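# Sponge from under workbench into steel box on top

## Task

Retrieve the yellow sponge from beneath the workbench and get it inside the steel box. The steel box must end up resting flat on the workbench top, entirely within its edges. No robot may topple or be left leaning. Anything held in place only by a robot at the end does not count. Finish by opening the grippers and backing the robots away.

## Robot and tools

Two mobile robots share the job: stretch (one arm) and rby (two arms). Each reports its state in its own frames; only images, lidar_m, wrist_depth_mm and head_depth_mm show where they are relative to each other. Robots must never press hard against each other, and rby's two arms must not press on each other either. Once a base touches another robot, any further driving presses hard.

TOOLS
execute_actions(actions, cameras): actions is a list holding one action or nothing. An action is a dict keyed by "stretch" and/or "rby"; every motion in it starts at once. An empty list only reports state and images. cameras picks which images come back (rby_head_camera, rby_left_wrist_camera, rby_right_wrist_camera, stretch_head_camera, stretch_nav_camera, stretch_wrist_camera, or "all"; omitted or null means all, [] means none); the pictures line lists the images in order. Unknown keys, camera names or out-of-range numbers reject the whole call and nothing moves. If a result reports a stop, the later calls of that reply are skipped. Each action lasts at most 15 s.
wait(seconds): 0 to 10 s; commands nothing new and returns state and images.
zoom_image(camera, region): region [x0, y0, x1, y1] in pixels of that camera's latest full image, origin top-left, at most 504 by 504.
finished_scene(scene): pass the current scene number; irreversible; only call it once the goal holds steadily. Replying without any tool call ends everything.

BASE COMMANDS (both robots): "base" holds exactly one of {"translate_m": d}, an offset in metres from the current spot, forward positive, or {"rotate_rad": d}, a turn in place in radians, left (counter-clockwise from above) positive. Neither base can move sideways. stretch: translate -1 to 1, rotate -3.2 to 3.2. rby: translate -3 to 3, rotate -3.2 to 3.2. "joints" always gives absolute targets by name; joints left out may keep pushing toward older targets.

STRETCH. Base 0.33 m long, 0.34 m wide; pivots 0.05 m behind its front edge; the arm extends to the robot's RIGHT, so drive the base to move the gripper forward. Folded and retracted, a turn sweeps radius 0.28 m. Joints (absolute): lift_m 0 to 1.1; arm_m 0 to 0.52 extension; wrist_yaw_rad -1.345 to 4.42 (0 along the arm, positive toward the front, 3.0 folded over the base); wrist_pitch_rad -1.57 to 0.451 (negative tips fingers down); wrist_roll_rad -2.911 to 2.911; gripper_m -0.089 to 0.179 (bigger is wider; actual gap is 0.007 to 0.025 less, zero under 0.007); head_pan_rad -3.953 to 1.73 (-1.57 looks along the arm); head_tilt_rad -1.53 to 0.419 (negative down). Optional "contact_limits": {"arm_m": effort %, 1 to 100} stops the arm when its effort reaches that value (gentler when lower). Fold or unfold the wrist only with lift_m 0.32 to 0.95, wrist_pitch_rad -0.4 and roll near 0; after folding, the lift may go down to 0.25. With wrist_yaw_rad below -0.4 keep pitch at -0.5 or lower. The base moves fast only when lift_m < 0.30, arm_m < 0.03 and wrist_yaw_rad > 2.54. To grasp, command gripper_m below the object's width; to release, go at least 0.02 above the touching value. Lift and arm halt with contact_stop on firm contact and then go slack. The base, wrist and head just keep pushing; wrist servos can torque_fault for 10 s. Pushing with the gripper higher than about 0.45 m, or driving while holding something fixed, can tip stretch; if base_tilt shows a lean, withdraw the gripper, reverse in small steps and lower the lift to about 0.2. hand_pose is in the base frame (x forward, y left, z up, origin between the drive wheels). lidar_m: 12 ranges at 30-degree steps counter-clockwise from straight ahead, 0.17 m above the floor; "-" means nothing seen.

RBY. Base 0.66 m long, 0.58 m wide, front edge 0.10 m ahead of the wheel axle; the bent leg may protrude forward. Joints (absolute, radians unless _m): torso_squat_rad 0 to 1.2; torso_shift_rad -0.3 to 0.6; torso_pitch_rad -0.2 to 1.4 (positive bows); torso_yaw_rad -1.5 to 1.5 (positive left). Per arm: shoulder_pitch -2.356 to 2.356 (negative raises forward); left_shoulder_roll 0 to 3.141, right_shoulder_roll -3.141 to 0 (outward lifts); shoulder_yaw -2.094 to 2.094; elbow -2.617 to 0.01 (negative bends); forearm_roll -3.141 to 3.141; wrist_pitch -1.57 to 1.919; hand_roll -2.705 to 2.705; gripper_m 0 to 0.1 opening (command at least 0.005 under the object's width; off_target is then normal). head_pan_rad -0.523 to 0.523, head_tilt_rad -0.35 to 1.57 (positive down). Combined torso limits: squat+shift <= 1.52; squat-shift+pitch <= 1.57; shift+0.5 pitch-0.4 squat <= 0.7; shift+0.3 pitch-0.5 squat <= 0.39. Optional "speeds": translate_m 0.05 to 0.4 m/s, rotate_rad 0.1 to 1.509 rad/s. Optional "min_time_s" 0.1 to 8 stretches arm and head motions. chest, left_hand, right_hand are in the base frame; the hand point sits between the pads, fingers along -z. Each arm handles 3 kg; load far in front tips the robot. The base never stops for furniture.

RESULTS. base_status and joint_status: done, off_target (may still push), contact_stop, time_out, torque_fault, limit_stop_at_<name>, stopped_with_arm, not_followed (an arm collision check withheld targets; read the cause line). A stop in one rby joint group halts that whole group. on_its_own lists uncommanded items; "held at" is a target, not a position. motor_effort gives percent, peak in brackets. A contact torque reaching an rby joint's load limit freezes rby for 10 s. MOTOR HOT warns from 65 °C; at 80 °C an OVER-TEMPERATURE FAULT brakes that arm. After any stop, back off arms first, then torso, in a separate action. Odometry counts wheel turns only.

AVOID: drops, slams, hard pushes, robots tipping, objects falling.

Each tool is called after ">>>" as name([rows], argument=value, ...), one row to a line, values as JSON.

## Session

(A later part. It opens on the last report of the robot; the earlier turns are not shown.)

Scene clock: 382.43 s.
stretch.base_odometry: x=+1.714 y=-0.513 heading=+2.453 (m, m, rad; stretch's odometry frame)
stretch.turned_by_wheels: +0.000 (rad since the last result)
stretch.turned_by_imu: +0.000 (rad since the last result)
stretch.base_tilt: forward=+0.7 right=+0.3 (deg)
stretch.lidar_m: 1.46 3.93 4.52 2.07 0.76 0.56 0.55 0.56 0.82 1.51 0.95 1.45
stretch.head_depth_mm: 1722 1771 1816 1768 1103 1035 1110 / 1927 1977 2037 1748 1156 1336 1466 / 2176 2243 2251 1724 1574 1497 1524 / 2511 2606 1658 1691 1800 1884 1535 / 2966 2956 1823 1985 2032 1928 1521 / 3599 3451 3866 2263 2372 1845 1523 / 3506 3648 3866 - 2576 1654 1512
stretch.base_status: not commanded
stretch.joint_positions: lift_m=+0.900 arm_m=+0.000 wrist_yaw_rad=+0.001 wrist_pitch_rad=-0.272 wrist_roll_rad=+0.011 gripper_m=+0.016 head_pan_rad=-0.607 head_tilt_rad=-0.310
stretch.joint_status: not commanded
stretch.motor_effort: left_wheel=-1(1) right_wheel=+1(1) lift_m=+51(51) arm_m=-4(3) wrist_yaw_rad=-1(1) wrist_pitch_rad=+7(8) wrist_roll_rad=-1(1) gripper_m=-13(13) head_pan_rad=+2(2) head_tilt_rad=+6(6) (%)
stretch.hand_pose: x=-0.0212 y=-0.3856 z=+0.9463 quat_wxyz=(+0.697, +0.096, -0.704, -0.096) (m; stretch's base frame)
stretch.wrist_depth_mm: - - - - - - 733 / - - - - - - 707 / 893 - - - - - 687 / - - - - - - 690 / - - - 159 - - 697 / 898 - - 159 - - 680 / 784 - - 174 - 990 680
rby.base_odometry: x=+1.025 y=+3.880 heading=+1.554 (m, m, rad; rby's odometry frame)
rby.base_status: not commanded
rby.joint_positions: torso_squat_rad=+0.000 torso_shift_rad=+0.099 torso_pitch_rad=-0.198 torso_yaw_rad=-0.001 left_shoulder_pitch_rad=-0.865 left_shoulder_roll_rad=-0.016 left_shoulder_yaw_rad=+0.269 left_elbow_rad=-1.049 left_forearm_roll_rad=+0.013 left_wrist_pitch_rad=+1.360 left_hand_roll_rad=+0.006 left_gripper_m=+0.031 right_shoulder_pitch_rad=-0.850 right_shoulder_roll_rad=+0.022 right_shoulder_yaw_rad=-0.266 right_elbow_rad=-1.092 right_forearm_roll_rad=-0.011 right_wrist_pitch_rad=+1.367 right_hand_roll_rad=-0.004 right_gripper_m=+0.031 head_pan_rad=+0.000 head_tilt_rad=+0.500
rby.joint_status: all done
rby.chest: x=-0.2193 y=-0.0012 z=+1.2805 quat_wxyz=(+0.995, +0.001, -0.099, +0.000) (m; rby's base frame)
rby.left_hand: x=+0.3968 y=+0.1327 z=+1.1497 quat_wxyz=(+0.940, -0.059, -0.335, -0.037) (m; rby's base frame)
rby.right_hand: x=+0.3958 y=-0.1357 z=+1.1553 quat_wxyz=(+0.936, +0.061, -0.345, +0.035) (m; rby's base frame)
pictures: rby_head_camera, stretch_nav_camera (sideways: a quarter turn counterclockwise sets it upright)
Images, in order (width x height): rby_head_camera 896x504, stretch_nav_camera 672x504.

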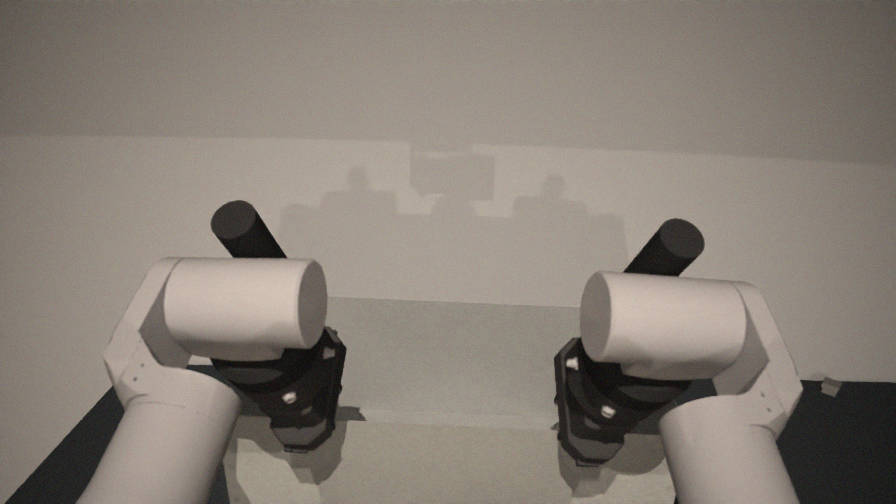

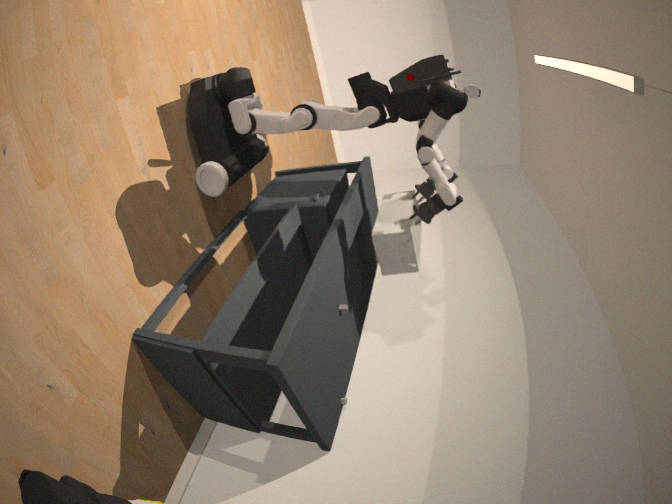

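>>> execute_actions([
  {"rby":{"joints":{"torso_pitch_rad":0.02}}},
], cameras=[])

>>> execute_actions([
  {"rby":{"min_time_s":2,"joints":{"left_shoulder_yaw_rad":0.1,"right_shoulder_yaw_rad":-0.1,"left_gripper_m":0,"right_gripper_m":0}}},
], cameras=["rby_head_camera"])

>>> execute_actions([
  {"rby":{"joints":{"torso_pitch_rad":-0.2}}},
], cameras=["rby_head_camera","stretch_nav_camera"])

Scene clock: 384.53 s.
stretch.base_odometry: x=+1.714 y=-0.513 heading=+2.453 (m, m, rad; stretch's odometry frame)
stretch.turned_by_wheels: +0.000 (rad since the last result)
stretch.turned_by_imu: +0.000 (rad since the last result)
stretch.base_tilt: forward=+0.4 right=+0.3 (deg)
stretch.lidar_m: 1.46 3.91 4.52 2.07 0.76 0.56 0.55 0.56 0.82 1.51 0.95 1.46
stretch.head_depth_mm: 1724 1760 1819 1770 1108 1033 1114 / 1917 1981 2049 1755 1162 1334 1471 / 2181 2240 2298 1720 1579 1495 1526 / 2515 2594 2594 1642 1792 1885 1536 / 2941 3076 1754 1858 2032 1925 1526 / 3576 3724 3673 2243 2343 1851 1515 / 3563 3688 3906 - 2589 1659 1514
stretch.base_status: not commanded
stretch.joint_positions: lift_m=+0.900 arm_m=+0.000 wrist_yaw_rad=+0.001 wrist_pitch_rad=-0.272 wrist_roll_rad=+0.011 gripper_m=+0.016 head_pan_rad=-0.607 head_tilt_rad=-0.310
stretch.joint_status: not commanded
stretch.motor_effort: left_wheel=-1(1) right_wheel=+1(1) lift_m=+51(50) arm_m=-3(4) wrist_yaw_rad=-3(1) wrist_pitch_rad=+8(8) wrist_roll_rad=-1(1) gripper_m=-13(12) head_pan_rad=+3(2) head_tilt_rad=+7(6) (%)
stretch.hand_pose: x=-0.0212 y=-0.3856 z=+0.9463 quat_wxyz=(+0.697, +0.096, -0.704, -0.096) (m; stretch's base frame)
stretch.wrist_depth_mm: - - - - - - 724 / - - - - - - 721 / 927 - - - - - 709 / - - - - - - 710 / - - - 159 - - 697 / 869 - - 158 - - 691 / 791 - - 173 - - 681
rby.base_odometry: x=+1.025 y=+3.880 heading=+1.554 (m, m, rad; rby's odometry frame)
rby.base_status: not commanded
rby.joint_positions: torso_squat_rad=+0.000 torso_shift_rad=+0.099 torso_pitch_rad=+0.023 torso_yaw_rad=-0.001 left_shoulder_pitch_rad=-0.865 left_shoulder_roll_rad=-0.016 left_shoulder_yaw_rad=+0.269 left_elbow_rad=-1.050 left_forearm_roll_rad=+0.013 left_wrist_pitch_rad=+1.359 left_hand_roll_rad=+0.006 left_gripper_m=+0.031 right_shoulder_pitch_rad=-0.850 right_shoulder_roll_rad=+0.022 right_shoulder_yaw_rad=-0.266 right_elbow_rad=-1.092 right_forearm_roll_rad=-0.011 right_wrist_pitch_rad=+1.367 right_hand_roll_rad=-0.004 right_gripper_m=+0.031 head_pan_rad=+0.000 head_tilt_rad=+0.500
rby.joint_status: all done
rby.chest: x=-0.1515 y=-0.0012 z=+1.2864 quat_wxyz=(+1.000, +0.001, +0.011, +0.000) (m; rby's base frame)
rby.left_hand: x=+0.4212 y=+0.1328 z=+1.0242 quat_wxyz=(+0.971, -0.062, -0.230, -0.030) (m; rby's base frame)
rby.right_hand: x=+0.4215 y=-0.1355 z=+1.0298 quat_wxyz=(+0.968, +0.064, -0.240, +0.028) (m; rby's base frame)
pictures: none
No camera images: the call's "cameras" was empty. Leave "cameras" out to get every camera's image.

Scene clock: 386.80 s.
stretch.base_odometry: x=+1.714 y=-0.513 heading=+2.453 (m, m, rad; stretch's odometry frame)
stretch.turned_by_wheels: +0.000 (rad since the last result)
stretch.turned_by_imu: +0.000 (rad since the last result)
stretch.base_tilt: forward=+0.7 right=+0.2 (deg)
stretch.lidar_m: 1.45 3.90 4.51 2.07 0.76 0.56 0.54 0.56 0.82 1.51 0.95 1.46
stretch.head_depth_mm: 1726 1768 1821 1778 1103 1033 1113 / 1925 1981 2036 1744 1156 1340 1469 / 2179 2252 2310 1705 1567 1498 1530 / 2508 2611 2565 1655 1797 1868 1523 / 2991 3051 1724 1881 2039 1921 1529 / 3595 3766 2404 2260 2363 1861 1514 / 3547 3677 3905 - 2592 1656 1512
stretch.base_status: not commanded
stretch.joint_positions: lift_m=+0.900 arm_m=+0.000 wrist_yaw_rad=+0.001 wrist_pitch_rad=-0.272 wrist_roll_rad=+0.011 gripper_m=+0.016 head_pan_rad=-0.607 head_tilt_rad=-0.310
stretch.joint_status: not commanded
stretch.motor_effort: left_wheel=-1(1) right_wheel=+1(1) lift_m=+50(50) arm_m=-4(4) wrist_yaw_rad=-1(1) wrist_pitch_rad=+8(8) wrist_roll_rad=-1(1) gripper_m=-12(12) head_pan_rad=+2(2) head_tilt_rad=+6(7) (%)
stretch.hand_pose: x=-0.0212 y=-0.3856 z=+0.9463 quat_wxyz=(+0.697, +0.096, -0.704, -0.096) (m; stretch's base frame)
stretch.wrist_depth_mm: - - - - - - 753 / - - - - - - 723 / 924 - - - - - 707 / - - - - - - 704 / - - - 161 - - 683 / 906 - - 158 - - 704 / 794 - - 173 - - 690
rby.base_odometry: x=+1.025 y=+3.880 heading=+1.554 (m, m, rad; rby's odometry frame)
rby.base_status: not commanded
rby.joint_positions: torso_squat_rad=+0.000 torso_shift_rad=+0.099 torso_pitch_rad=+0.022 torso_yaw_rad=-0.001 left_shoulder_pitch_rad=-0.862 left_shoulder_roll_rad=-0.005 left_shoulder_yaw_rad=+0.103 left_elbow_rad=-1.049 left_forearm_roll_rad=+0.009 left_wrist_pitch_rad=+1.359 left_hand_roll_rad=+0.006 left_gripper_m=+0.001 right_shoulder_pitch_rad=-0.834 right_shoulder_roll_rad=-0.011 right_shoulder_yaw_rad=-0.166 right_elbow_rad=-1.087 right_forearm_roll_rad=+0.001 right_wrist_pitch_rad=+1.371 right_hand_roll_rad=-0.006 right_gripper_m=+0.001 head_pan_rad=+0.000 head_tilt_rad=+0.500
rby.joint_status: right_shoulder_yaw_rad contact_stop (moved +0.100 of +0.166); the others done
rby.on_its_own: right_shoulder_yaw_rad is held at -0.163, not at your -0.100, since a contact_stop; right_shoulder_roll_rad moved -0.033 to your old target +0.000
rby.chest: x=-0.1518 y=-0.0011 z=+1.2864 quat_wxyz=(+1.000, +0.001, +0.011, +0.000) (m; rby's base frame)
rby.left_hand: x=+0.4180 y=+0.1145 z=+1.0245 quat_wxyz=(+0.967, -0.013, -0.234, -0.097) (m; rby's base frame)
rby.right_hand: x=+0.4179 y=-0.1441 z=+1.0227 quat_wxyz=(+0.970, +0.020, -0.235, +0.060) (m; rby's base frame)
pictures: rby_head_camera
Images, in order (width x height): rby_head_camera 896x504.

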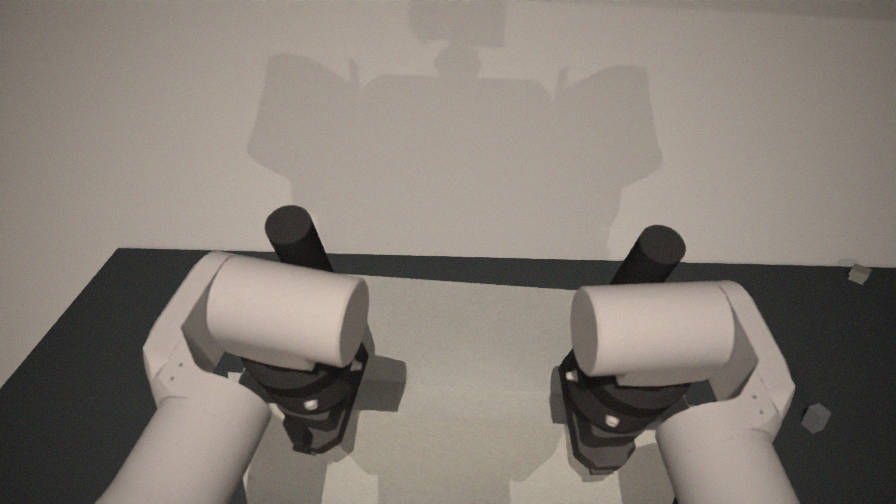

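not run: a stop came earlier in this reply.

>>> execute_actions([
  {"rby":{"joints":{"torso_pitch_rad":-0.2}}},
], cameras=["rby_head_camera","stretch_nav_camera"])

>>> zoom_image(camera="stretch_nav_camera", region=[300,120,520,320])

Scene clock: 388.63 s.
stretch.base_odometry: x=+1.714 y=-0.513 heading=+2.453 (m, m, rad; stretch's odometry frame)
stretch.turned_by_wheels: +0.000 (rad since the last result)
stretch.turned_by_imu: +0.000 (rad since the last result)
stretch.base_tilt: forward=+0.6 right=+0.3 (deg)
stretch.lidar_m: 1.46 3.89 4.54 2.07 0.76 0.56 0.55 0.56 0.82 1.51 0.95 1.45
stretch.head_depth_mm: 1714 1773 1817 1780 1106 1034 1112 / 1920 1980 2050 1755 1156 1335 1465 / 2166 2248 2320 1719 1572 1499 1533 / 2507 2595 2593 1662 1797 1879 1532 / 2986 2941 2099 1810 2028 1935 1533 / 3556 3434 3906 2259 2348 1856 1516 / 3543 3680 3932 - 2591 1659 1512
stretch.base_status: not commanded
stretch.joint_positions: lift_m=+0.900 arm_m=+0.000 wrist_yaw_rad=+0.001 wrist_pitch_rad=-0.272 wrist_roll_rad=+0.011 gripper_m=+0.016 head_pan_rad=-0.607 head_tilt_rad=-0.310
stretch.joint_status: not commanded
stretch.motor_effort: left_wheel=-1(1) right_wheel=+1(1) lift_m=+50(50) arm_m=-4(4) wrist_yaw_rad=-2(1) wrist_pitch_rad=+7(8) wrist_roll_rad=-1(1) gripper_m=-13(12) head_pan_rad=+2(2) head_tilt_rad=+6(6) (%)
stretch.hand_pose: x=-0.0212 y=-0.3856 z=+0.9463 quat_wxyz=(+0.697, +0.096, -0.704, -0.096) (m; stretch's base frame)
stretch.wrist_depth_mm: - - - - - - 723 / - - - - - - 714 / 898 - - - - - 710 / - - - - - - 697 / - - - 160 - - 690 / 879 - - 158 - - 701 / 785 - - 173 - - 683
rby.base_odometry: x=+1.025 y=+3.880 heading=+1.554 (m, m, rad; rby's odometry frame)
rby.base_status: not commanded
rby.joint_positions: torso_squat_rad=+0.001 torso_shift_rad=+0.098 torso_pitch_rad=-0.200 torso_yaw_rad=-0.001 left_shoulder_pitch_rad=-0.868 left_shoulder_roll_rad=-0.014 left_shoulder_yaw_rad=+0.100 left_elbow_rad=-1.053 left_forearm_roll_rad=+0.012 left_wrist_pitch_rad=+1.358 left_hand_roll_rad=+0.005 left_gripper_m=+0.000 right_shoulder_pitch_rad=-0.840 right_shoulder_roll_rad=-0.003 right_shoulder_yaw_rad=-0.164 right_elbow_rad=-1.090 right_forearm_roll_rad=-0.002 right_wrist_pitch_rad=+1.369 right_hand_roll_rad=-0.005 right_gripper_m=+0.000 head_pan_rad=+0.000 head_tilt_rad=+0.500
rby.joint_status: all done
rby.on_its_own: right_shoulder_yaw_rad is held at -0.163, not at your -0.100, since a contact_stop
rby.chest: x=-0.2207 y=-0.0012 z=+1.2804 quat_wxyz=(+0.995, +0.001, -0.100, +0.000) (m; rby's base frame)
rby.left_hand: x=+0.3927 y=+0.1061 z=+1.1546 quat_wxyz=(+0.933, -0.006, -0.344, -0.103) (m; rby's base frame)
rby.right_hand: x=+0.3933 y=-0.1367 z=+1.1525 quat_wxyz=(+0.936, +0.017, -0.345, +0.066) (m; rby's base frame)
pictures: rby_head_camera, stretch_nav_camera (sideways: a quarter turn counterclockwise sets it upright)
Images, in order (width x height): rby_head_camera 896x504, stretch_nav_camera 672x504.

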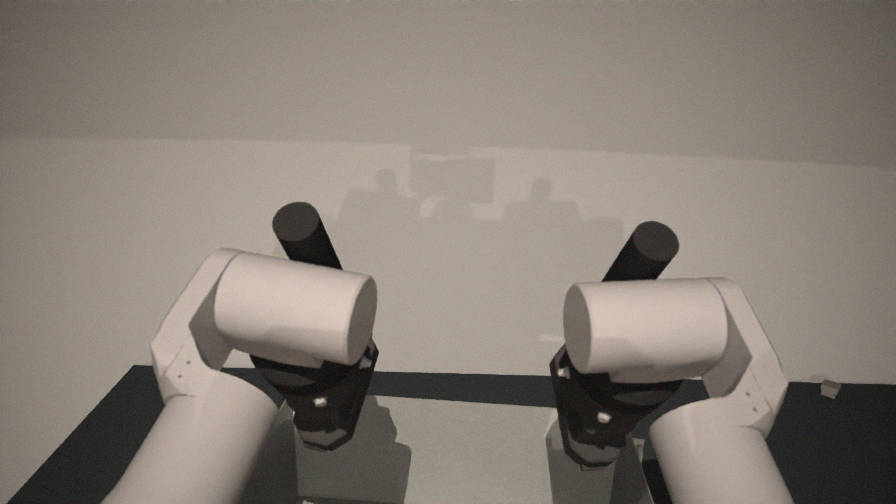

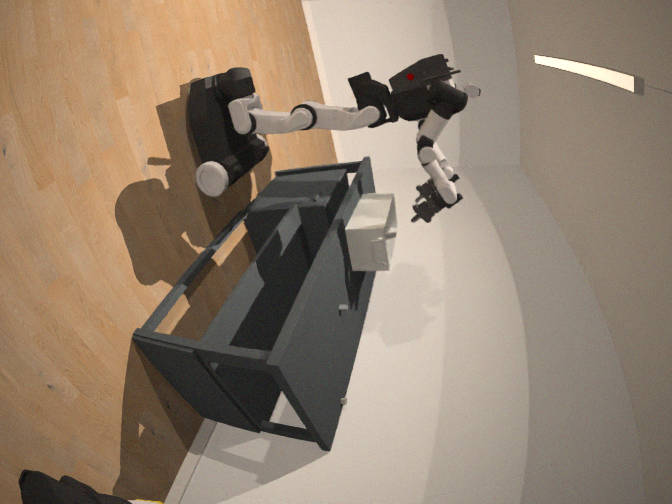

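Region (300, 120, 520, 320) of stretch_nav_camera's 672x504 image, scaled by 2.291, with more detail than that image has; it fills the top 458 rows of this view, and the rest is white.

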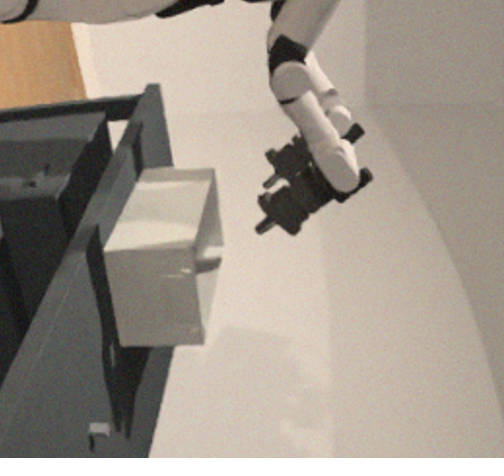

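>>> execute_actions([
  {"rby":{"base":{"translate_m":-0.6},"joints":{"torso_pitch_rad":0.2,"head_tilt_rad":0.35,"left_shoulder_pitch_rad":0,"right_shoulder_pitch_rad":0,"left_elbow_rad":-0.3,"right_elbow_rad":-0.3,"left_wrist_pitch_rad":0,"right_wrist_pitch_rad":0,"left_shoulder_roll_rad":0.1,"right_shoulder_roll_rad":-0.1,"left_shoulder_yaw_rad":0,"right_shoulder_yaw_rad":0},"min_time_s":4},"stretch":{"joints":{"lift_m":1.09,"wrist_pitch_rad":-0.17,"head_pan_rad":-1.56}}},
], cameras=["rby_head_camera","stretch_nav_camera"])

Scene clock: 393.37 s.
stretch.base_odometry: x=+1.714 y=-0.513 heading=+2.453 (m, m, rad; stretch's odometry frame)
stretch.turned_by_wheels: +0.000 (rad since the last result)
stretch.turned_by_imu: +0.001 (rad since the last result)
stretch.base_tilt: forward=+0.6 right=+0.4 (deg)
stretch.lidar_m: 1.42 1.54 4.52 2.07 0.76 0.57 0.55 0.56 0.82 1.51 0.95 1.90
stretch.head_depth_mm: 1269 1338 1382 - - - - / 1282 1350 1401 - - - - / 1289 1355 1405 - - - - / 1299 1368 1437 1524 1602 1759 1542 / 1311 1373 1456 1535 1639 1734 1538 / 1316 1382 1459 1552 1647 1751 1526 / 1321 1394 1478 1546 1617 1610 1474
stretch.base_status: not commanded
stretch.joint_positions: lift_m=+1.090 arm_m=+0.000 wrist_yaw_rad=+0.001 wrist_pitch_rad=-0.193 wrist_roll_rad=+0.011 gripper_m=+0.016 head_pan_rad=-1.553 head_tilt_rad=-0.310
stretch.joint_status: all done
stretch.motor_effort: left_wheel=-1(1) right_wheel=+1(1) lift_m=+51(53) arm_m=-4(3) wrist_yaw_rad=-2(2) wrist_pitch_rad=+8(10) wrist_roll_rad=-1(1) gripper_m=-12(13) head_pan_rad=-3(34) head_tilt_rad=+6(6) (%)
stretch.hand_pose: x=-0.0212 y=-0.3921 z=+1.1556 quat_wxyz=(+0.700, +0.068, -0.707, -0.068) (m; stretch's base frame)
stretch.wrist_depth_mm: - - - - - - 722 / - - - - - - 707 / - - - - - - 696 / - - - - - - 710 / 926 - - 160 - - 704 / 796 - - 158 - 998 707 / - - - 173 - - 688
rby.base_odometry: x=+1.014 y=+3.280 heading=+1.552 (m, m, rad; rby's odometry frame)
rby.base_status: done
rby.joint_positions: torso_squat_rad=+0.001 torso_shift_rad=+0.098 torso_pitch_rad=+0.200 torso_yaw_rad=-0.001 left_shoulder_pitch_rad=+0.000 left_shoulder_roll_rad=+0.100 left_shoulder_yaw_rad=+0.000 left_elbow_rad=-0.300 left_forearm_roll_rad=+0.012 left_wrist_pitch_rad=+0.000 left_hand_roll_rad=+0.005 left_gripper_m=+0.000 right_shoulder_pitch_rad=+0.000 right_shoulder_roll_rad=-0.100 right_shoulder_yaw_rad=+0.000 right_elbow_rad=-0.300 right_forearm_roll_rad=-0.002 right_wrist_pitch_rad=+0.000 right_hand_roll_rad=-0.005 right_gripper_m=+0.000 head_pan_rad=+0.000 head_tilt_rad=+0.350
rby.joint_status: all done
rby.chest: x=-0.0978 y=-0.0012 z=+1.2804 quat_wxyz=(+0.995, +0.001, +0.100, +0.000) (m; rby's base frame)
rby.left_hand: x=-0.0874 y=+0.2945 z=+0.5990 quat_wxyz=(+0.998, +0.049, -0.050, -0.004) (m; rby's base frame)
rby.right_hand: x=-0.0879 y=-0.2949 z=+0.5982 quat_wxyz=(+0.998, -0.047, -0.050, +0.008) (m; rby's base frame)
pictures: rby_head_camera, stretch_nav_camera (sideways: a quarter turn counterclockwise sets it upright)
Images, in order (width x height): rby_head_camera 896x504, stretch_nav_camera 672x504.

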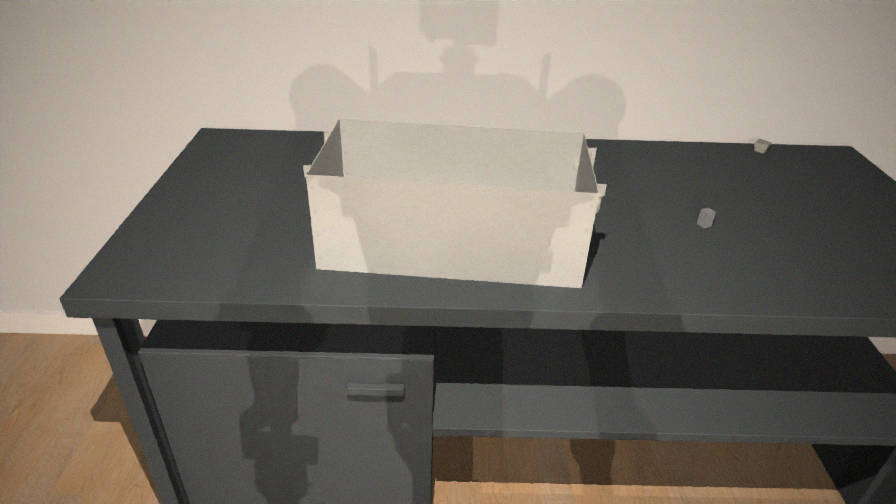

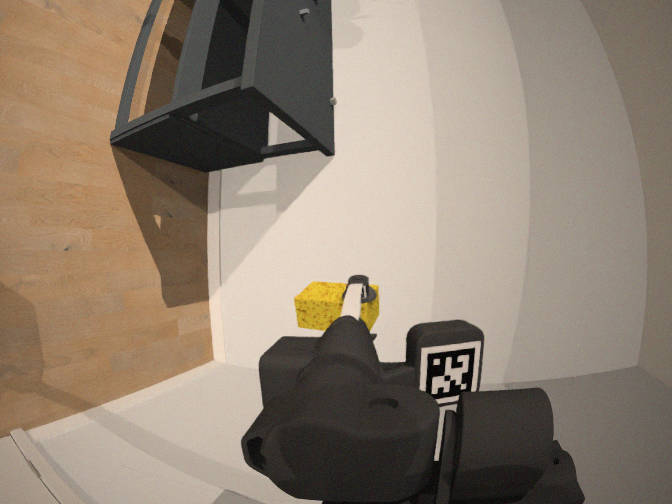

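>>> execute_actions([
  {"rby":{"base":{"translate_m":-1.3}},"stretch":{"base":{"translate_m":1.0}}},
], cameras=[])

>>> execute_actions([
  {"stretch":{"base":{"translate_m":0.85},"joints":{"head_tilt_rad":-0.1}}},
], cameras=["rby_head_camera","stretch_nav_camera","stretch_wrist_camera"])

Scene clock: 405.03 s.
stretch.base_odometry: x=+0.942 y=+0.122 heading=+2.453 (m, m, rad; stretch's odometry frame)
stretch.turned_by_wheels: +0.000 (rad since the last result)
stretch.turned_by_imu: +0.004 (rad since the last result)
stretch.base_tilt: forward=+0.6 right=+0.5 (deg)
stretch.lidar_m: 3.10 2.96 1.47 4.34 2.17 1.59 1.54 1.62 0.86 1.46 1.09 1.18
stretch.head_depth_mm: 1291 1356 1402 - - - - / 1297 1364 1412 - - - - / 1309 1372 1425 - - - - / 1315 1379 1464 1529 944 1179 1041 / 1318 1393 1468 1540 1061 1173 1062 / 1332 1405 1479 1533 1051 1169 1059 / 1340 1413 1493 1508 1045 1159 1052
stretch.base_status: done
stretch.joint_positions: lift_m=+1.090 arm_m=+0.000 wrist_yaw_rad=+0.001 wrist_pitch_rad=-0.193 wrist_roll_rad=+0.011 gripper_m=+0.016 head_pan_rad=-1.553 head_tilt_rad=-0.310
stretch.joint_status: not commanded
stretch.motor_effort: left_wheel=-1(3) right_wheel=+1(4) lift_m=+51(50) arm_m=-4(4) wrist_yaw_rad=-1(0) wrist_pitch_rad=+8(8) wrist_roll_rad=-1(1) gripper_m=-12(12) head_pan_rad=-3(3) head_tilt_rad=+6(6) (%)
stretch.hand_pose: x=-0.0212 y=-0.3921 z=+1.1556 quat_wxyz=(+0.700, +0.068, -0.707, -0.068) (m; stretch's base frame)
stretch.wrist_depth_mm: - - - - - - - / - - - - - - - / - - - - - - - / 931 918 - - - - - / 661 872 986 160 - - - / 714 739 - 158 829 - - / 640 655 639 173 663 692 -
rby.base_odometry: x=+0.990 y=+1.981 heading=+1.551 (m, m, rad; rby's odometry frame)
rby.base_status: done
rby.joint_positions: torso_squat_rad=+0.001 torso_shift_rad=+0.098 torso_pitch_rad=+0.200 torso_yaw_rad=-0.001 left_shoulder_pitch_rad=+0.000 left_shoulder_roll_rad=+0.100 left_shoulder_yaw_rad=+0.000 left_elbow_rad=-0.300 left_forearm_roll_rad=+0.012 left_wrist_pitch_rad=+0.000 left_hand_roll_rad=+0.005 left_gripper_m=+0.000 right_shoulder_pitch_rad=+0.000 right_shoulder_roll_rad=-0.100 right_shoulder_yaw_rad=+0.000 right_elbow_rad=-0.300 right_forearm_roll_rad=-0.002 right_wrist_pitch_rad=+0.000 right_hand_roll_rad=-0.005 right_gripper_m=+0.000 head_pan_rad=+0.000 head_tilt_rad=+0.350
rby.joint_status: not commanded
rby.chest: x=-0.0978 y=-0.0012 z=+1.2804 quat_wxyz=(+0.995, +0.001, +0.100, +0.000) (m; rby's base frame)
rby.left_hand: x=-0.0877 y=+0.2946 z=+0.5990 quat_wxyz=(+0.998, +0.049, -0.050, -0.004) (m; rby's base frame)
rby.right_hand: x=-0.0881 y=-0.2950 z=+0.5982 quat_wxyz=(+0.998, -0.047, -0.050, +0.008) (m; rby's base frame)
pictures: none
No camera images: the call's "cameras" was empty. Leave "cameras" out to get every camera's image.

Scene clock: 414.83 s.
stretch.base_odometry: x=+0.285 y=+0.662 heading=+2.453 (m, m, rad; stretch's odometry frame)
stretch.turned_by_wheels: +0.000 (rad since the last result)
stretch.turned_by_imu: +0.003 (rad since the last result)
stretch.base_tilt: forward=+0.8 right=+0.4 (deg)
stretch.lidar_m: 2.25 2.21 3.04 1.37 3.34 2.45 2.38 1.46 1.53 0.83 0.86 2.24
stretch.head_depth_mm: 1386 1414 1447 1473 - - - / 1400 1427 1448 1481 - - - / 1406 1434 1463 1487 - - - / 1415 1449 1467 1504 1316 - - / 1416 1451 1481 1514 1533 1018 845 / 1427 1463 1494 1517 1533 1063 839 / 1444 1470 1494 1534 1555 1052 831
stretch.base_status: done
stretch.joint_positions: lift_m=+1.090 arm_m=+0.000 wrist_yaw_rad=+0.001 wrist_pitch_rad=-0.193 wrist_roll_rad=+0.011 gripper_m=+0.016 head_pan_rad=-1.553 head_tilt_rad=-0.113
stretch.joint_status: all done
stretch.motor_effort: left_wheel=-1(3) right_wheel=+1(4) lift_m=+50(50) arm_m=-3(4) wrist_yaw_rad=+0(1) wrist_pitch_rad=+8(8) wrist_roll_rad=-2(1) gripper_m=-13(12) head_pan_rad=-3(3) head_tilt_rad=+8(31) (%)
stretch.hand_pose: x=-0.0212 y=-0.3921 z=+1.1556 quat_wxyz=(+0.700, +0.068, -0.707, -0.068) (m; stretch's base frame)
stretch.wrist_depth_mm: - - - - - - - / - - - - - - - / - - - - - - - / - - - 913 910 - - / - 973 987 159 682 684 - / - 746 - 158 707 730 837 / 769 797 676 172 - 656 690
rby.base_odometry: x=+0.990 y=+1.981 heading=+1.551 (m, m, rad; rby's odometry frame)
rby.base_status: not commanded
rby.joint_positions: torso_squat_rad=+0.001 torso_shift_rad=+0.098 torso_pitch_rad=+0.200 torso_yaw_rad=-0.001 left_shoulder_pitch_rad=+0.000 left_shoulder_roll_rad=+0.100 left_shoulder_yaw_rad=+0.000 left_elbow_rad=-0.300 left_forearm_roll_rad=+0.012 left_wrist_pitch_rad=+0.000 left_hand_roll_rad=+0.005 left_gripper_m=+0.000 right_shoulder_pitch_rad=+0.000 right_shoulder_roll_rad=-0.100 right_shoulder_yaw_rad=+0.000 right_elbow_rad=-0.300 right_forearm_roll_rad=-0.002 right_wrist_pitch_rad=+0.000 right_hand_roll_rad=-0.005 right_gripper_m=+0.000 head_pan_rad=+0.000 head_tilt_rad=+0.350
rby.joint_status: not commanded
rby.chest: x=-0.0978 y=-0.0012 z=+1.2804 quat_wxyz=(+0.995, +0.001, +0.100, +0.000) (m; rby's base frame)
rby.left_hand: x=-0.0877 y=+0.2946 z=+0.5990 quat_wxyz=(+0.998, +0.049, -0.050, -0.004) (m; rby's base frame)
rby.right_hand: x=-0.0881 y=-0.2950 z=+0.5982 quat_wxyz=(+0.998, -0.047, -0.050, +0.008) (m; rby's base frame)
pictures: rby_head_camera, stretch_nav_camera (sideways: a quarter turn counterclockwise sets it upright), stretch_wrist_camera
Images, in order (width x height): rby_head_camera 896x504, stretch_nav_camera 672x504, stretch_wrist_camera 644x364.

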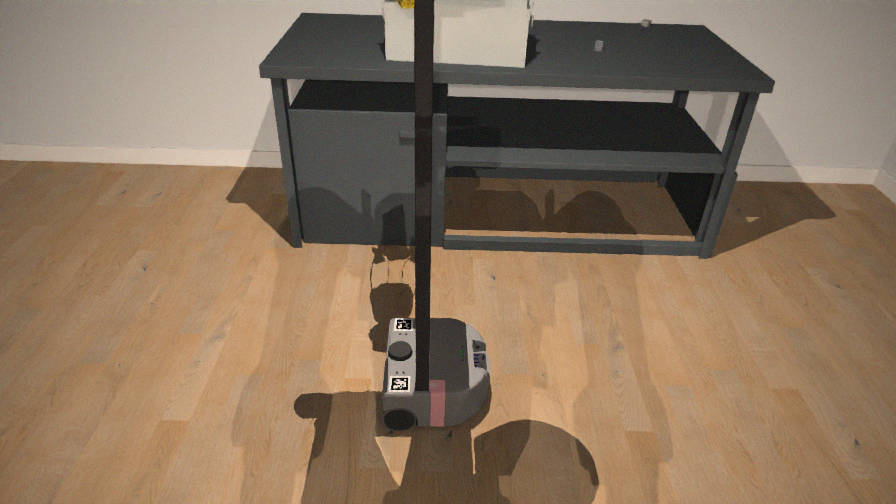

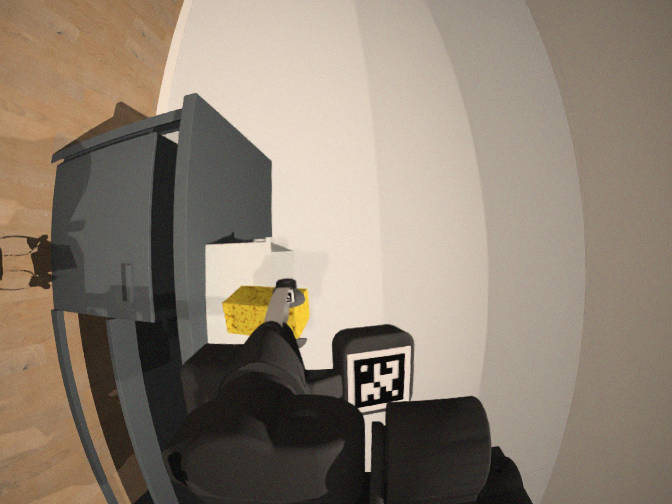

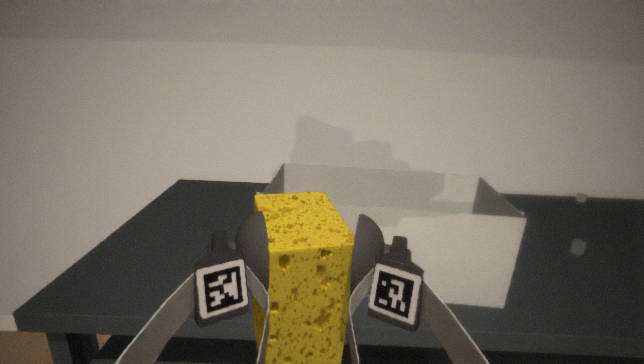

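>>> execute_actions([
  {"stretch":{"base":{"translate_m":-0.1},"joints":{"arm_m":0.52,"wrist_pitch_rad":-0.1}}},
], cameras=["rby_head_camera","stretch_nav_camera","stretch_wrist_camera"])

Scene clock: 420.20 s.
stretch.base_odometry: x=+0.363 y=+0.599 heading=+2.453 (m, m, rad; stretch's odometry frame)
stretch.turned_by_wheels: +0.000 (rad since the last result)
stretch.turned_by_imu: +0.001 (rad since the last result)
stretch.base_tilt: forward=+0.6 right=+0.2 (deg)
stretch.lidar_m: 2.35 2.29 3.10 1.38 3.21 2.34 2.28 1.37 1.53 0.83 0.86 2.23
stretch.head_depth_mm: 1384 1413 1441 1484 1487 818 804 / 1395 1420 1449 1488 1497 830 801 / 1407 1432 1458 - 1499 841 825 / 1416 1439 1469 1492 1104 854 819 / 1427 1451 1487 1513 1113 865 814 / 1428 1451 1482 1522 1537 958 839 / 1441 1470 1493 1530 1546 1050 832
stretch.base_status: done
stretch.joint_positions: lift_m=+1.090 arm_m=+0.519 wrist_yaw_rad=+0.001 wrist_pitch_rad=-0.123 wrist_roll_rad=+0.011 gripper_m=+0.016 head_pan_rad=-1.553 head_tilt_rad=-0.112
stretch.joint_status: all done
stretch.motor_effort: left_wheel=-1(5) right_wheel=+1(2) lift_m=+51(51) arm_m=+3(4) wrist_yaw_rad=-2(1) wrist_pitch_rad=+8(8) wrist_roll_rad=-1(1) gripper_m=-12(12) head_pan_rad=-3(3) head_tilt_rad=+8(8) (%)
stretch.hand_pose: x=-0.0212 y=-0.9157 z=+1.1730 quat_wxyz=(+0.702, +0.044, -0.709, -0.044) (m; stretch's base frame)
stretch.wrist_depth_mm: 740 743 734 729 738 712 728 / 762 755 772 770 755 757 776 / 764 773 791 800 797 777 764 / 843 848 829 832 818 812 842 / 858 876 863 160 852 872 909 / 848 832 - 159 862 866 900 / 651 647 422 172 410 724 711
rby.base_odometry: x=+0.990 y=+1.981 heading=+1.551 (m, m, rad; rby's odometry frame)
rby.base_status: not commanded
rby.joint_positions: torso_squat_rad=+0.001 torso_shift_rad=+0.098 torso_pitch_rad=+0.200 torso_yaw_rad=-0.001 left_shoulder_pitch_rad=+0.000 left_shoulder_roll_rad=+0.100 left_shoulder_yaw_rad=+0.000 left_elbow_rad=-0.300 left_forearm_roll_rad=+0.012 left_wrist_pitch_rad=+0.000 left_hand_roll_rad=+0.005 left_gripper_m=+0.000 right_shoulder_pitch_rad=+0.000 right_shoulder_roll_rad=-0.100 right_shoulder_yaw_rad=+0.000 right_elbow_rad=-0.300 right_forearm_roll_rad=-0.002 right_wrist_pitch_rad=+0.000 right_hand_roll_rad=-0.005 right_gripper_m=+0.000 head_pan_rad=+0.000 head_tilt_rad=+0.350
rby.joint_status: not commanded
rby.chest: x=-0.0978 y=-0.0012 z=+1.2804 quat_wxyz=(+0.995, +0.001, +0.100, +0.000) (m; rby's base frame)
rby.left_hand: x=-0.0877 y=+0.2946 z=+0.5990 quat_wxyz=(+0.998, +0.049, -0.050, -0.004) (m; rby's base frame)
rby.right_hand: x=-0.0881 y=-0.2950 z=+0.5982 quat_wxyz=(+0.998, -0.047, -0.050, +0.008) (m; rby's base frame)
pictures: rby_head_camera, stretch_nav_camera (sideways: a quarter turn counterclockwise sets it upright), stretch_wrist_camera
Images, in order (width x height): rby_head_camera 896x504, stretch_nav_camera 672x504, stretch_wrist_camera 644x364.

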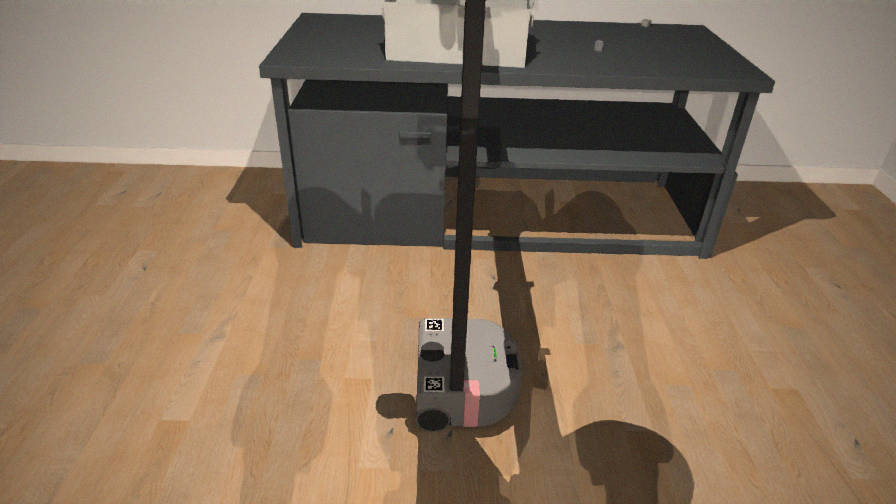

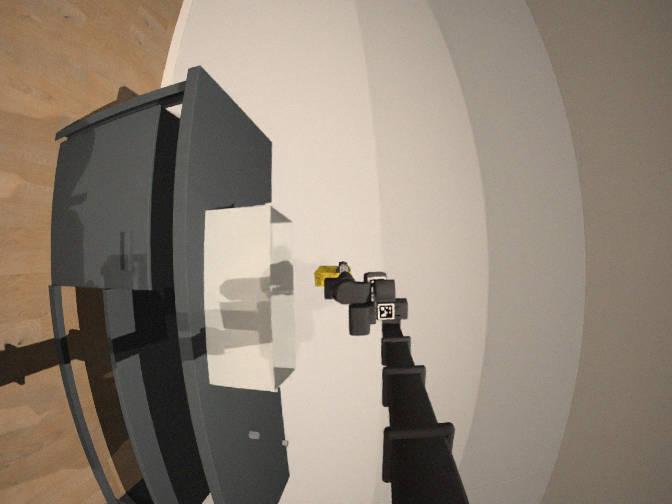

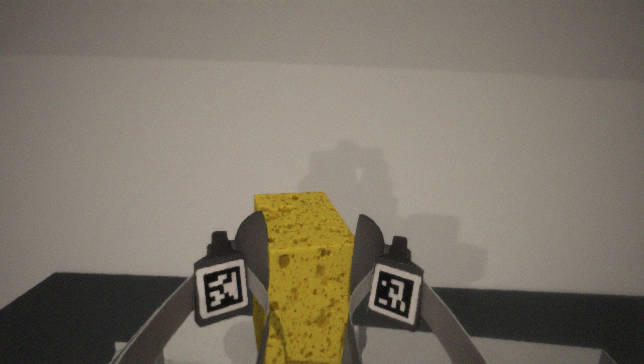

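>>> execute_actions([
  {"stretch":{"joints":{"arm_m":0.05}}},
], cameras=[])

>>> execute_actions([
  {"stretch":{"base":{"rotate_rad":-0.5}}},
], cameras=[])

>>> execute_actions([
  {"stretch":{"base":{"translate_m":0.22}}},
], cameras=[])

>>> execute_actions([
  {"stretch":{"base":{"rotate_rad":0.5}}},
], cameras=[])

>>> execute_actions([
  {"stretch":{"base":{"translate_m":-0.19},"joints":{"arm_m":0.52}}},
], cameras=["stretch_nav_camera","stretch_wrist_camera"])

Scene clock: 425.40 s.
stretch.base_odometry: x=+0.363 y=+0.599 heading=+2.453 (m, m, rad; stretch's odometry frame)
stretch.turned_by_wheels: +0.000 (rad since the last result)
stretch.turned_by_imu: +0.001 (rad since the last result)
stretch.base_tilt: forward=+0.5 right=+0.2 (deg)
stretch.lidar_m: 2.36 2.30 3.08 1.38 3.20 2.35 2.28 1.37 1.53 0.83 0.86 2.23
stretch.head_depth_mm: 1388 1415 1445 - - - - / 1398 1425 1449 1469 - - - / 1406 1432 1459 1488 - - - / 1415 1439 1469 1496 1521 860 817 / 1424 1447 1478 1519 1113 869 815 / 1435 1459 1490 1530 1543 959 840 / 1444 1471 1496 1538 1546 1053 834
stretch.base_status: not commanded
stretch.joint_positions: lift_m=+1.090 arm_m=+0.050 wrist_yaw_rad=+0.001 wrist_pitch_rad=-0.123 wrist_roll_rad=+0.011 gripper_m=+0.016 head_pan_rad=-1.553 head_tilt_rad=-0.112
stretch.joint_status: all done
stretch.motor_effort: left_wheel=-1(1) right_wheel=+1(1) lift_m=+50(50) arm_m=-3(3) wrist_yaw_rad=-1(1) wrist_pitch_rad=+8(8) wrist_roll_rad=-1(2) gripper_m=-13(13) head_pan_rad=-2(3) head_tilt_rad=+8(8) (%)
stretch.hand_pose: x=-0.0212 y=-0.4466 z=+1.1730 quat_wxyz=(+0.702, +0.044, -0.709, -0.044) (m; stretch's base frame)
stretch.wrist_depth_mm: - - - - - - - / - - - - - - - / - - - - - - - / - - - - - - - / - - 799 161 872 - - / 842 826 - 158 630 874 947 / 644 660 634 173 661 692 725
rby.base_odometry: x=+0.990 y=+1.981 heading=+1.551 (m, m, rad; rby's odometry frame)
rby.base_status: not commanded
rby.joint_positions: torso_squat_rad=+0.001 torso_shift_rad=+0.098 torso_pitch_rad=+0.200 torso_yaw_rad=-0.001 left_shoulder_pitch_rad=+0.000 left_shoulder_roll_rad=+0.100 left_shoulder_yaw_rad=+0.000 left_elbow_rad=-0.300 left_forearm_roll_rad=+0.012 left_wrist_pitch_rad=+0.000 left_hand_roll_rad=+0.005 left_gripper_m=+0.000 right_shoulder_pitch_rad=+0.000 right_shoulder_roll_rad=-0.100 right_shoulder_yaw_rad=+0.000 right_elbow_rad=-0.300 right_forearm_roll_rad=-0.002 right_wrist_pitch_rad=+0.000 right_hand_roll_rad=-0.005 right_gripper_m=+0.000 head_pan_rad=+0.000 head_tilt_rad=+0.350
rby.joint_status: not commanded
rby.chest: x=-0.0978 y=-0.0012 z=+1.2804 quat_wxyz=(+0.995, +0.001, +0.100, +0.000) (m; rby's base frame)
rby.left_hand: x=-0.0877 y=+0.2946 z=+0.5990 quat_wxyz=(+0.998, +0.049, -0.050, -0.004) (m; rby's base frame)
rby.right_hand: x=-0.0881 y=-0.2950 z=+0.5982 quat_wxyz=(+0.998, -0.047, -0.050, +0.008) (m; rby's base frame)
pictures: none
No camera images: the call's "cameras" was empty. Leave "cameras" out to get every camera's image.

Scene clock: 427.13 s.
stretch.base_odometry: x=+0.363 y=+0.599 heading=+1.953 (m, m, rad; stretch's odometry frame)
stretch.turned_by_wheels: -0.500 (rad since the last result)
stretch.turned_by_imu: -0.492 (rad since the last result)
stretch.base_tilt: forward=+0.6 right=+0.5 (deg)
stretch.lidar_m: 2.30 2.35 2.30 3.11 1.39 3.13 2.34 2.28 1.37 1.52 0.82 0.87
stretch.head_depth_mm: 1788 1832 1874 - - - - / 1694 1737 1789 1825 - - - / 1623 1651 1692 1728 - - - / 1537 1575 1616 1651 1653 1003 1175 / 1469 1505 1543 1583 1590 931 885 / 1408 1444 1476 1515 1095 842 838 / 1349 1379 1415 1440 1062 812 796
stretch.base_status: done
stretch.joint_positions: lift_m=+1.090 arm_m=+0.050 wrist_yaw_rad=+0.001 wrist_pitch_rad=-0.123 wrist_roll_rad=+0.011 gripper_m=+0.016 head_pan_rad=-1.553 head_tilt_rad=-0.112
stretch.joint_status: not commanded
stretch.motor_effort: left_wheel=+1(5) right_wheel=-2(5) lift_m=+51(50) arm_m=-4(3) wrist_yaw_rad=-1(2) wrist_pitch_rad=+8(8) wrist_roll_rad=-1(1) gripper_m=-13(12) head_pan_rad=-2(2) head_tilt_rad=+8(9) (%)
stretch.hand_pose: x=-0.0212 y=-0.4466 z=+1.1730 quat_wxyz=(+0.702, +0.044, -0.709, -0.044) (m; stretch's base frame)
stretch.wrist_depth_mm: - - - - - - - / - - - - - - - / - - - - - - - / - - - - - - - / 738 819 765 160 - - - / 523 579 - 158 955 - - / 561 612 652 173 - - -
rby.base_odometry: x=+0.990 y=+1.981 heading=+1.551 (m, m, rad; rby's odometry frame)
rby.base_status: not commanded
rby.joint_positions: torso_squat_rad=+0.001 torso_shift_rad=+0.098 torso_pitch_rad=+0.200 torso_yaw_rad=-0.001 left_shoulder_pitch_rad=+0.000 left_shoulder_roll_rad=+0.100 left_shoulder_yaw_rad=+0.000 left_elbow_rad=-0.300 left_forearm_roll_rad=+0.012 left_wrist_pitch_rad=+0.000 left_hand_roll_rad=+0.005 left_gripper_m=+0.000 right_shoulder_pitch_rad=+0.000 right_shoulder_roll_rad=-0.100 right_shoulder_yaw_rad=+0.000 right_elbow_rad=-0.300 right_forearm_roll_rad=-0.002 right_wrist_pitch_rad=+0.000 right_hand_roll_rad=-0.005 right_gripper_m=+0.000 head_pan_rad=+0.000 head_tilt_rad=+0.350
rby.joint_status: not commanded
rby.chest: x=-0.0978 y=-0.0012 z=+1.2804 quat_wxyz=(+0.995, +0.001, +0.100, +0.000) (m; rby's base frame)
rby.left_hand: x=-0.0877 y=+0.2946 z=+0.5990 quat_wxyz=(+0.998, +0.049, -0.050, -0.004) (m; rby's base frame)
rby.right_hand: x=-0.0881 y=-0.2950 z=+0.5982 quat_wxyz=(+0.998, -0.047, -0.050, +0.008) (m; rby's base frame)
pictures: none
No camera images: the call's "cameras" was empty. Leave "cameras" out to get every camera's image.

Scene clock: 430.80 s.
stretch.base_odometry: x=+0.280 y=+0.803 heading=+1.953 (m, m, rad; stretch's odometry frame)
stretch.turned_by_wheels: +0.000 (rad since the last result)
stretch.turned_by_imu: +0.001 (rad since the last result)
stretch.base_tilt: forward=+0.5 right=+0.4 (deg)
stretch.lidar_m: 2.16 2.16 2.19 3.06 1.50 1.57 2.54 2.47 1.48 0.75 0.73 0.76
stretch.head_depth_mm: 1660 1705 1750 - - - - / 1576 1621 1671 1698 - - - / 1499 1534 1586 1610 - - - / 1430 1467 1508 1540 1550 807 783 / 1373 1406 1437 1465 1475 791 778 / 1314 1343 1377 1409 1405 761 763 / 1257 1292 1316 1355 1349 736 739
stretch.base_status: done
stretch.joint_positions: lift_m=+1.090 arm_m=+0.050 wrist_yaw_rad=+0.001 wrist_pitch_rad=-0.123 wrist_roll_rad=+0.011 gripper_m=+0.016 head_pan_rad=-1.553 head_tilt_rad=-0.112
stretch.joint_status: not commanded
stretch.motor_effort: left_wheel=+1(5) right_wheel=-2(2) lift_m=+50(51) arm_m=-4(3) wrist_yaw_rad=-2(1) wrist_pitch_rad=+9(8) wrist_roll_rad=-1(1) gripper_m=-13(12) head_pan_rad=-3(3) head_tilt_rad=+8(8) (%)
stretch.hand_pose: x=-0.0212 y=-0.4466 z=+1.1730 quat_wxyz=(+0.702, +0.044, -0.709, -0.044) (m; stretch's base frame)
stretch.wrist_depth_mm: 915 - - - - - - / 961 - - - - - - / 963 - - - - - - / - - - - - - - / 988 748 792 160 - - - / 478 512 - 157 932 942 - / 482 514 571 173 692 - -
rby.base_odometry: x=+0.990 y=+1.981 heading=+1.551 (m, m, rad; rby's odometry frame)
rby.base_status: not commanded
rby.joint_positions: torso_squat_rad=+0.001 torso_shift_rad=+0.098 torso_pitch_rad=+0.200 torso_yaw_rad=-0.001 left_shoulder_pitch_rad=+0.000 left_shoulder_roll_rad=+0.100 left_shoulder_yaw_rad=+0.000 left_elbow_rad=-0.300 left_forearm_roll_rad=+0.012 left_wrist_pitch_rad=+0.000 left_hand_roll_rad=+0.005 left_gripper_m=+0.000 right_shoulder_pitch_rad=+0.000 right_shoulder_roll_rad=-0.100 right_shoulder_yaw_rad=+0.000 right_elbow_rad=-0.300 right_forearm_roll_rad=-0.002 right_wrist_pitch_rad=+0.000 right_hand_roll_rad=-0.005 right_gripper_m=+0.000 head_pan_rad=+0.000 head_tilt_rad=+0.350
rby.joint_status: not commanded
rby.chest: x=-0.0978 y=-0.0012 z=+1.2804 quat_wxyz=(+0.995, +0.001, +0.100, +0.000) (m; rby's base frame)
rby.left_hand: x=-0.0877 y=+0.2946 z=+0.5990 quat_wxyz=(+0.998, +0.049, -0.050, -0.004) (m; rby's base frame)
rby.right_hand: x=-0.0881 y=-0.2950 z=+0.5982 quat_wxyz=(+0.998, -0.047, -0.050, +0.008) (m; rby's base frame)
pictures: none
No camera images: the call's "cameras" was empty. Leave "cameras" out to get every camera's image.

Scene clock: 432.53 s.
stretch.base_odometry: x=+0.280 y=+0.803 heading=+2.453 (m, m, rad; stretch's odometry frame)
stretch.turned_by_wheels: +0.500 (rad since the last result)
stretch.turned_by_imu: +0.493 (rad since the last result)
stretch.base_tilt: forward=+0.6 right=+0.4 (deg)
stretch.lidar_m: 2.16 2.19 2.59 1.48 1.54 2.55 2.47 1.49 0.75 0.73 0.75 2.10
stretch.head_depth_mm: 1293 1323 1345 - - - - / 1303 1325 1355 1382 - - - / 1305 1336 1366 1375 - - - / 1317 1346 1375 1400 1421 1001 785 / 1328 1349 1381 1408 1439 1077 779 / 1338 1357 1389 1415 1449 1066 773 / 1344 1371 1401 1431 1462 1051 768
stretch.base_status: done
stretch.joint_positions: lift_m=+1.090 arm_m=+0.050 wrist_yaw_rad=+0.001 wrist_pitch_rad=-0.123 wrist_roll_rad=+0.011 gripper_m=+0.016 head_pan_rad=-1.553 head_tilt_rad=-0.112
stretch.joint_status: not commanded
stretch.motor_effort: left_wheel=-2(4) right_wheel=+1(5) lift_m=+51(51) arm_m=-4(4) wrist_yaw_rad=-1(1) wrist_pitch_rad=+8(9) wrist_roll_rad=-1(1) gripper_m=-13(13) head_pan_rad=-3(3) head_tilt_rad=+8(8) (%)
stretch.hand_pose: x=-0.0212 y=-0.4466 z=+1.1730 quat_wxyz=(+0.702, +0.044, -0.709, -0.044) (m; stretch's base frame)
stretch.wrist_depth_mm: - - - - - - - / - - - - - - - / - - - - - - - / - - - - - - - / - - - 159 821 778 - / - 893 - 158 785 539 598 / - 664 640 172 557 539 523
rby.base_odometry: x=+0.990 y=+1.981 heading=+1.551 (m, m, rad; rby's odometry frame)
rby.base_status: not commanded
rby.joint_positions: torso_squat_rad=+0.001 torso_shift_rad=+0.098 torso_pitch_rad=+0.200 torso_yaw_rad=-0.001 left_shoulder_pitch_rad=+0.000 left_shoulder_roll_rad=+0.100 left_shoulder_yaw_rad=+0.000 left_elbow_rad=-0.300 left_forearm_roll_rad=+0.012 left_wrist_pitch_rad=+0.000 left_hand_roll_rad=+0.005 left_gripper_m=+0.000 right_shoulder_pitch_rad=+0.000 right_shoulder_roll_rad=-0.100 right_shoulder_yaw_rad=+0.000 right_elbow_rad=-0.300 right_forearm_roll_rad=-0.002 right_wrist_pitch_rad=+0.000 right_hand_roll_rad=-0.005 right_gripper_m=+0.000 head_pan_rad=+0.000 head_tilt_rad=+0.350
rby.joint_status: not commanded
rby.chest: x=-0.0978 y=-0.0012 z=+1.2804 quat_wxyz=(+0.995, +0.001, +0.100, +0.000) (m; rby's base frame)
rby.left_hand: x=-0.0877 y=+0.2946 z=+0.5990 quat_wxyz=(+0.998, +0.049, -0.050, -0.004) (m; rby's base frame)
rby.right_hand: x=-0.0881 y=-0.2950 z=+0.5982 quat_wxyz=(+0.998, -0.047, -0.050, +0.008) (m; rby's base frame)
pictures: none
No camera images: the call's "cameras" was empty. Leave "cameras" out to get every camera's image.

Scene clock: 437.17 s.
stretch.base_odometry: x=+0.427 y=+0.682 heading=+2.453 (m, m, rad; stretch's odometry frame)
stretch.turned_by_wheels: +0.000 (rad since the last result)
stretch.turned_by_imu: +0.000 (rad since the last result)
stretch.base_tilt: forward=+0.7 right=+0.3 (deg)
stretch.lidar_m: 2.35 2.34 3.18 1.48 3.22 2.36 2.28 1.32 1.42 0.72 0.75 2.09
stretch.head_depth_mm: 1287 1312 1342 1383 1393 720 726 / 1296 1323 1347 1381 1400 730 737 / 1299 1334 1357 - 1412 738 745 / 1313 1342 1367 1393 1415 751 756 / 1330 1349 1377 1402 1425 760 764 / 1334 1357 1388 1416 1445 778 773 / 1339 1365 1397 1425 1453 1053 768
stretch.base_status: done
stretch.joint_positions: lift_m=+1.090 arm_m=+0.519 wrist_yaw_rad=+0.001 wrist_pitch_rad=-0.123 wrist_roll_rad=+0.011 gripper_m=+0.016 head_pan_rad=-1.553 head_tilt_rad=-0.112
stretch.joint_status: all done
stretch.motor_effort: left_wheel=-1(4) right_wheel=+1(3) lift_m=+51(51) arm_m=+4(3) wrist_yaw_rad=-1(1) wrist_pitch_rad=+8(9) wrist_roll_rad=-1(1) gripper_m=-13(12) head_pan_rad=-2(2) head_tilt_rad=+8(7) (%)
stretch.hand_pose: x=-0.0212 y=-0.9158 z=+1.1730 quat_wxyz=(+0.702, +0.044, -0.709, -0.044) (m; stretch's base frame)
stretch.wrist_depth_mm: 636 632 632 628 629 652 637 / 658 670 657 642 651 649 657 / 701 674 688 690 659 676 694 / 732 697 719 701 723 731 697 / 767 735 748 160 741 746 732 / 797 779 - 159 752 754 756 / 652 664 643 173 690 697 714
rby.base_odometry: x=+0.990 y=+1.981 heading=+1.551 (m, m, rad; rby's odometry frame)
rby.base_status: not commanded
rby.joint_positions: torso_squat_rad=+0.001 torso_shift_rad=+0.098 torso_pitch_rad=+0.200 torso_yaw_rad=-0.001 left_shoulder_pitch_rad=+0.000 left_shoulder_roll_rad=+0.100 left_shoulder_yaw_rad=+0.000 left_elbow_rad=-0.300 left_forearm_roll_rad=+0.012 left_wrist_pitch_rad=+0.000 left_hand_roll_rad=+0.005 left_gripper_m=+0.000 right_shoulder_pitch_rad=+0.000 right_shoulder_roll_rad=-0.100 right_shoulder_yaw_rad=+0.000 right_elbow_rad=-0.300 right_forearm_roll_rad=-0.002 right_wrist_pitch_rad=+0.000 right_hand_roll_rad=-0.005 right_gripper_m=+0.000 head_pan_rad=+0.000 head_tilt_rad=+0.350
rby.joint_status: not commanded
rby.chest: x=-0.0978 y=-0.0012 z=+1.2804 quat_wxyz=(+0.995, +0.001, +0.100, +0.000) (m; rby's base frame)
rby.left_hand: x=-0.0877 y=+0.2946 z=+0.5990 quat_wxyz=(+0.998, +0.049, -0.050, -0.004) (m; rby's base frame)
rby.right_hand: x=-0.0881 y=-0.2950 z=+0.5982 quat_wxyz=(+0.998, -0.047, -0.050, +0.008) (m; rby's base frame)
pictures: stretch_nav_camera (sideways: a quarter turn counterclockwise sets it upright), stretch_wrist_camera
Images, in order (width x height): stretch_nav_camera 672x504, stretch_wrist_camera 644x364.

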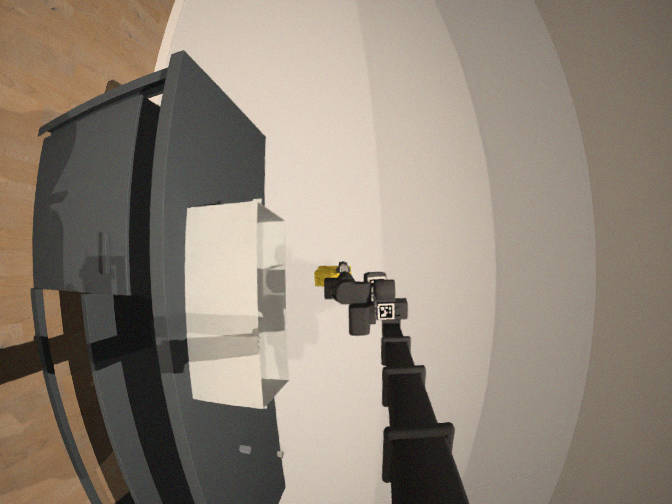

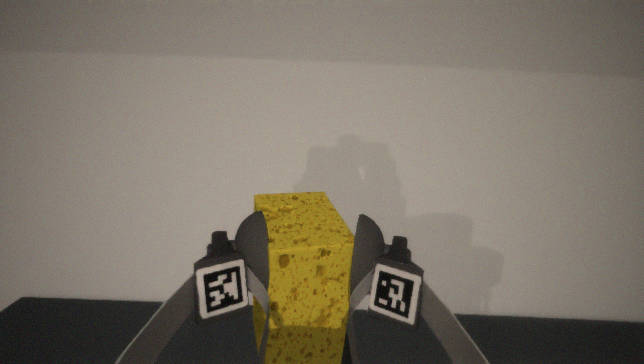

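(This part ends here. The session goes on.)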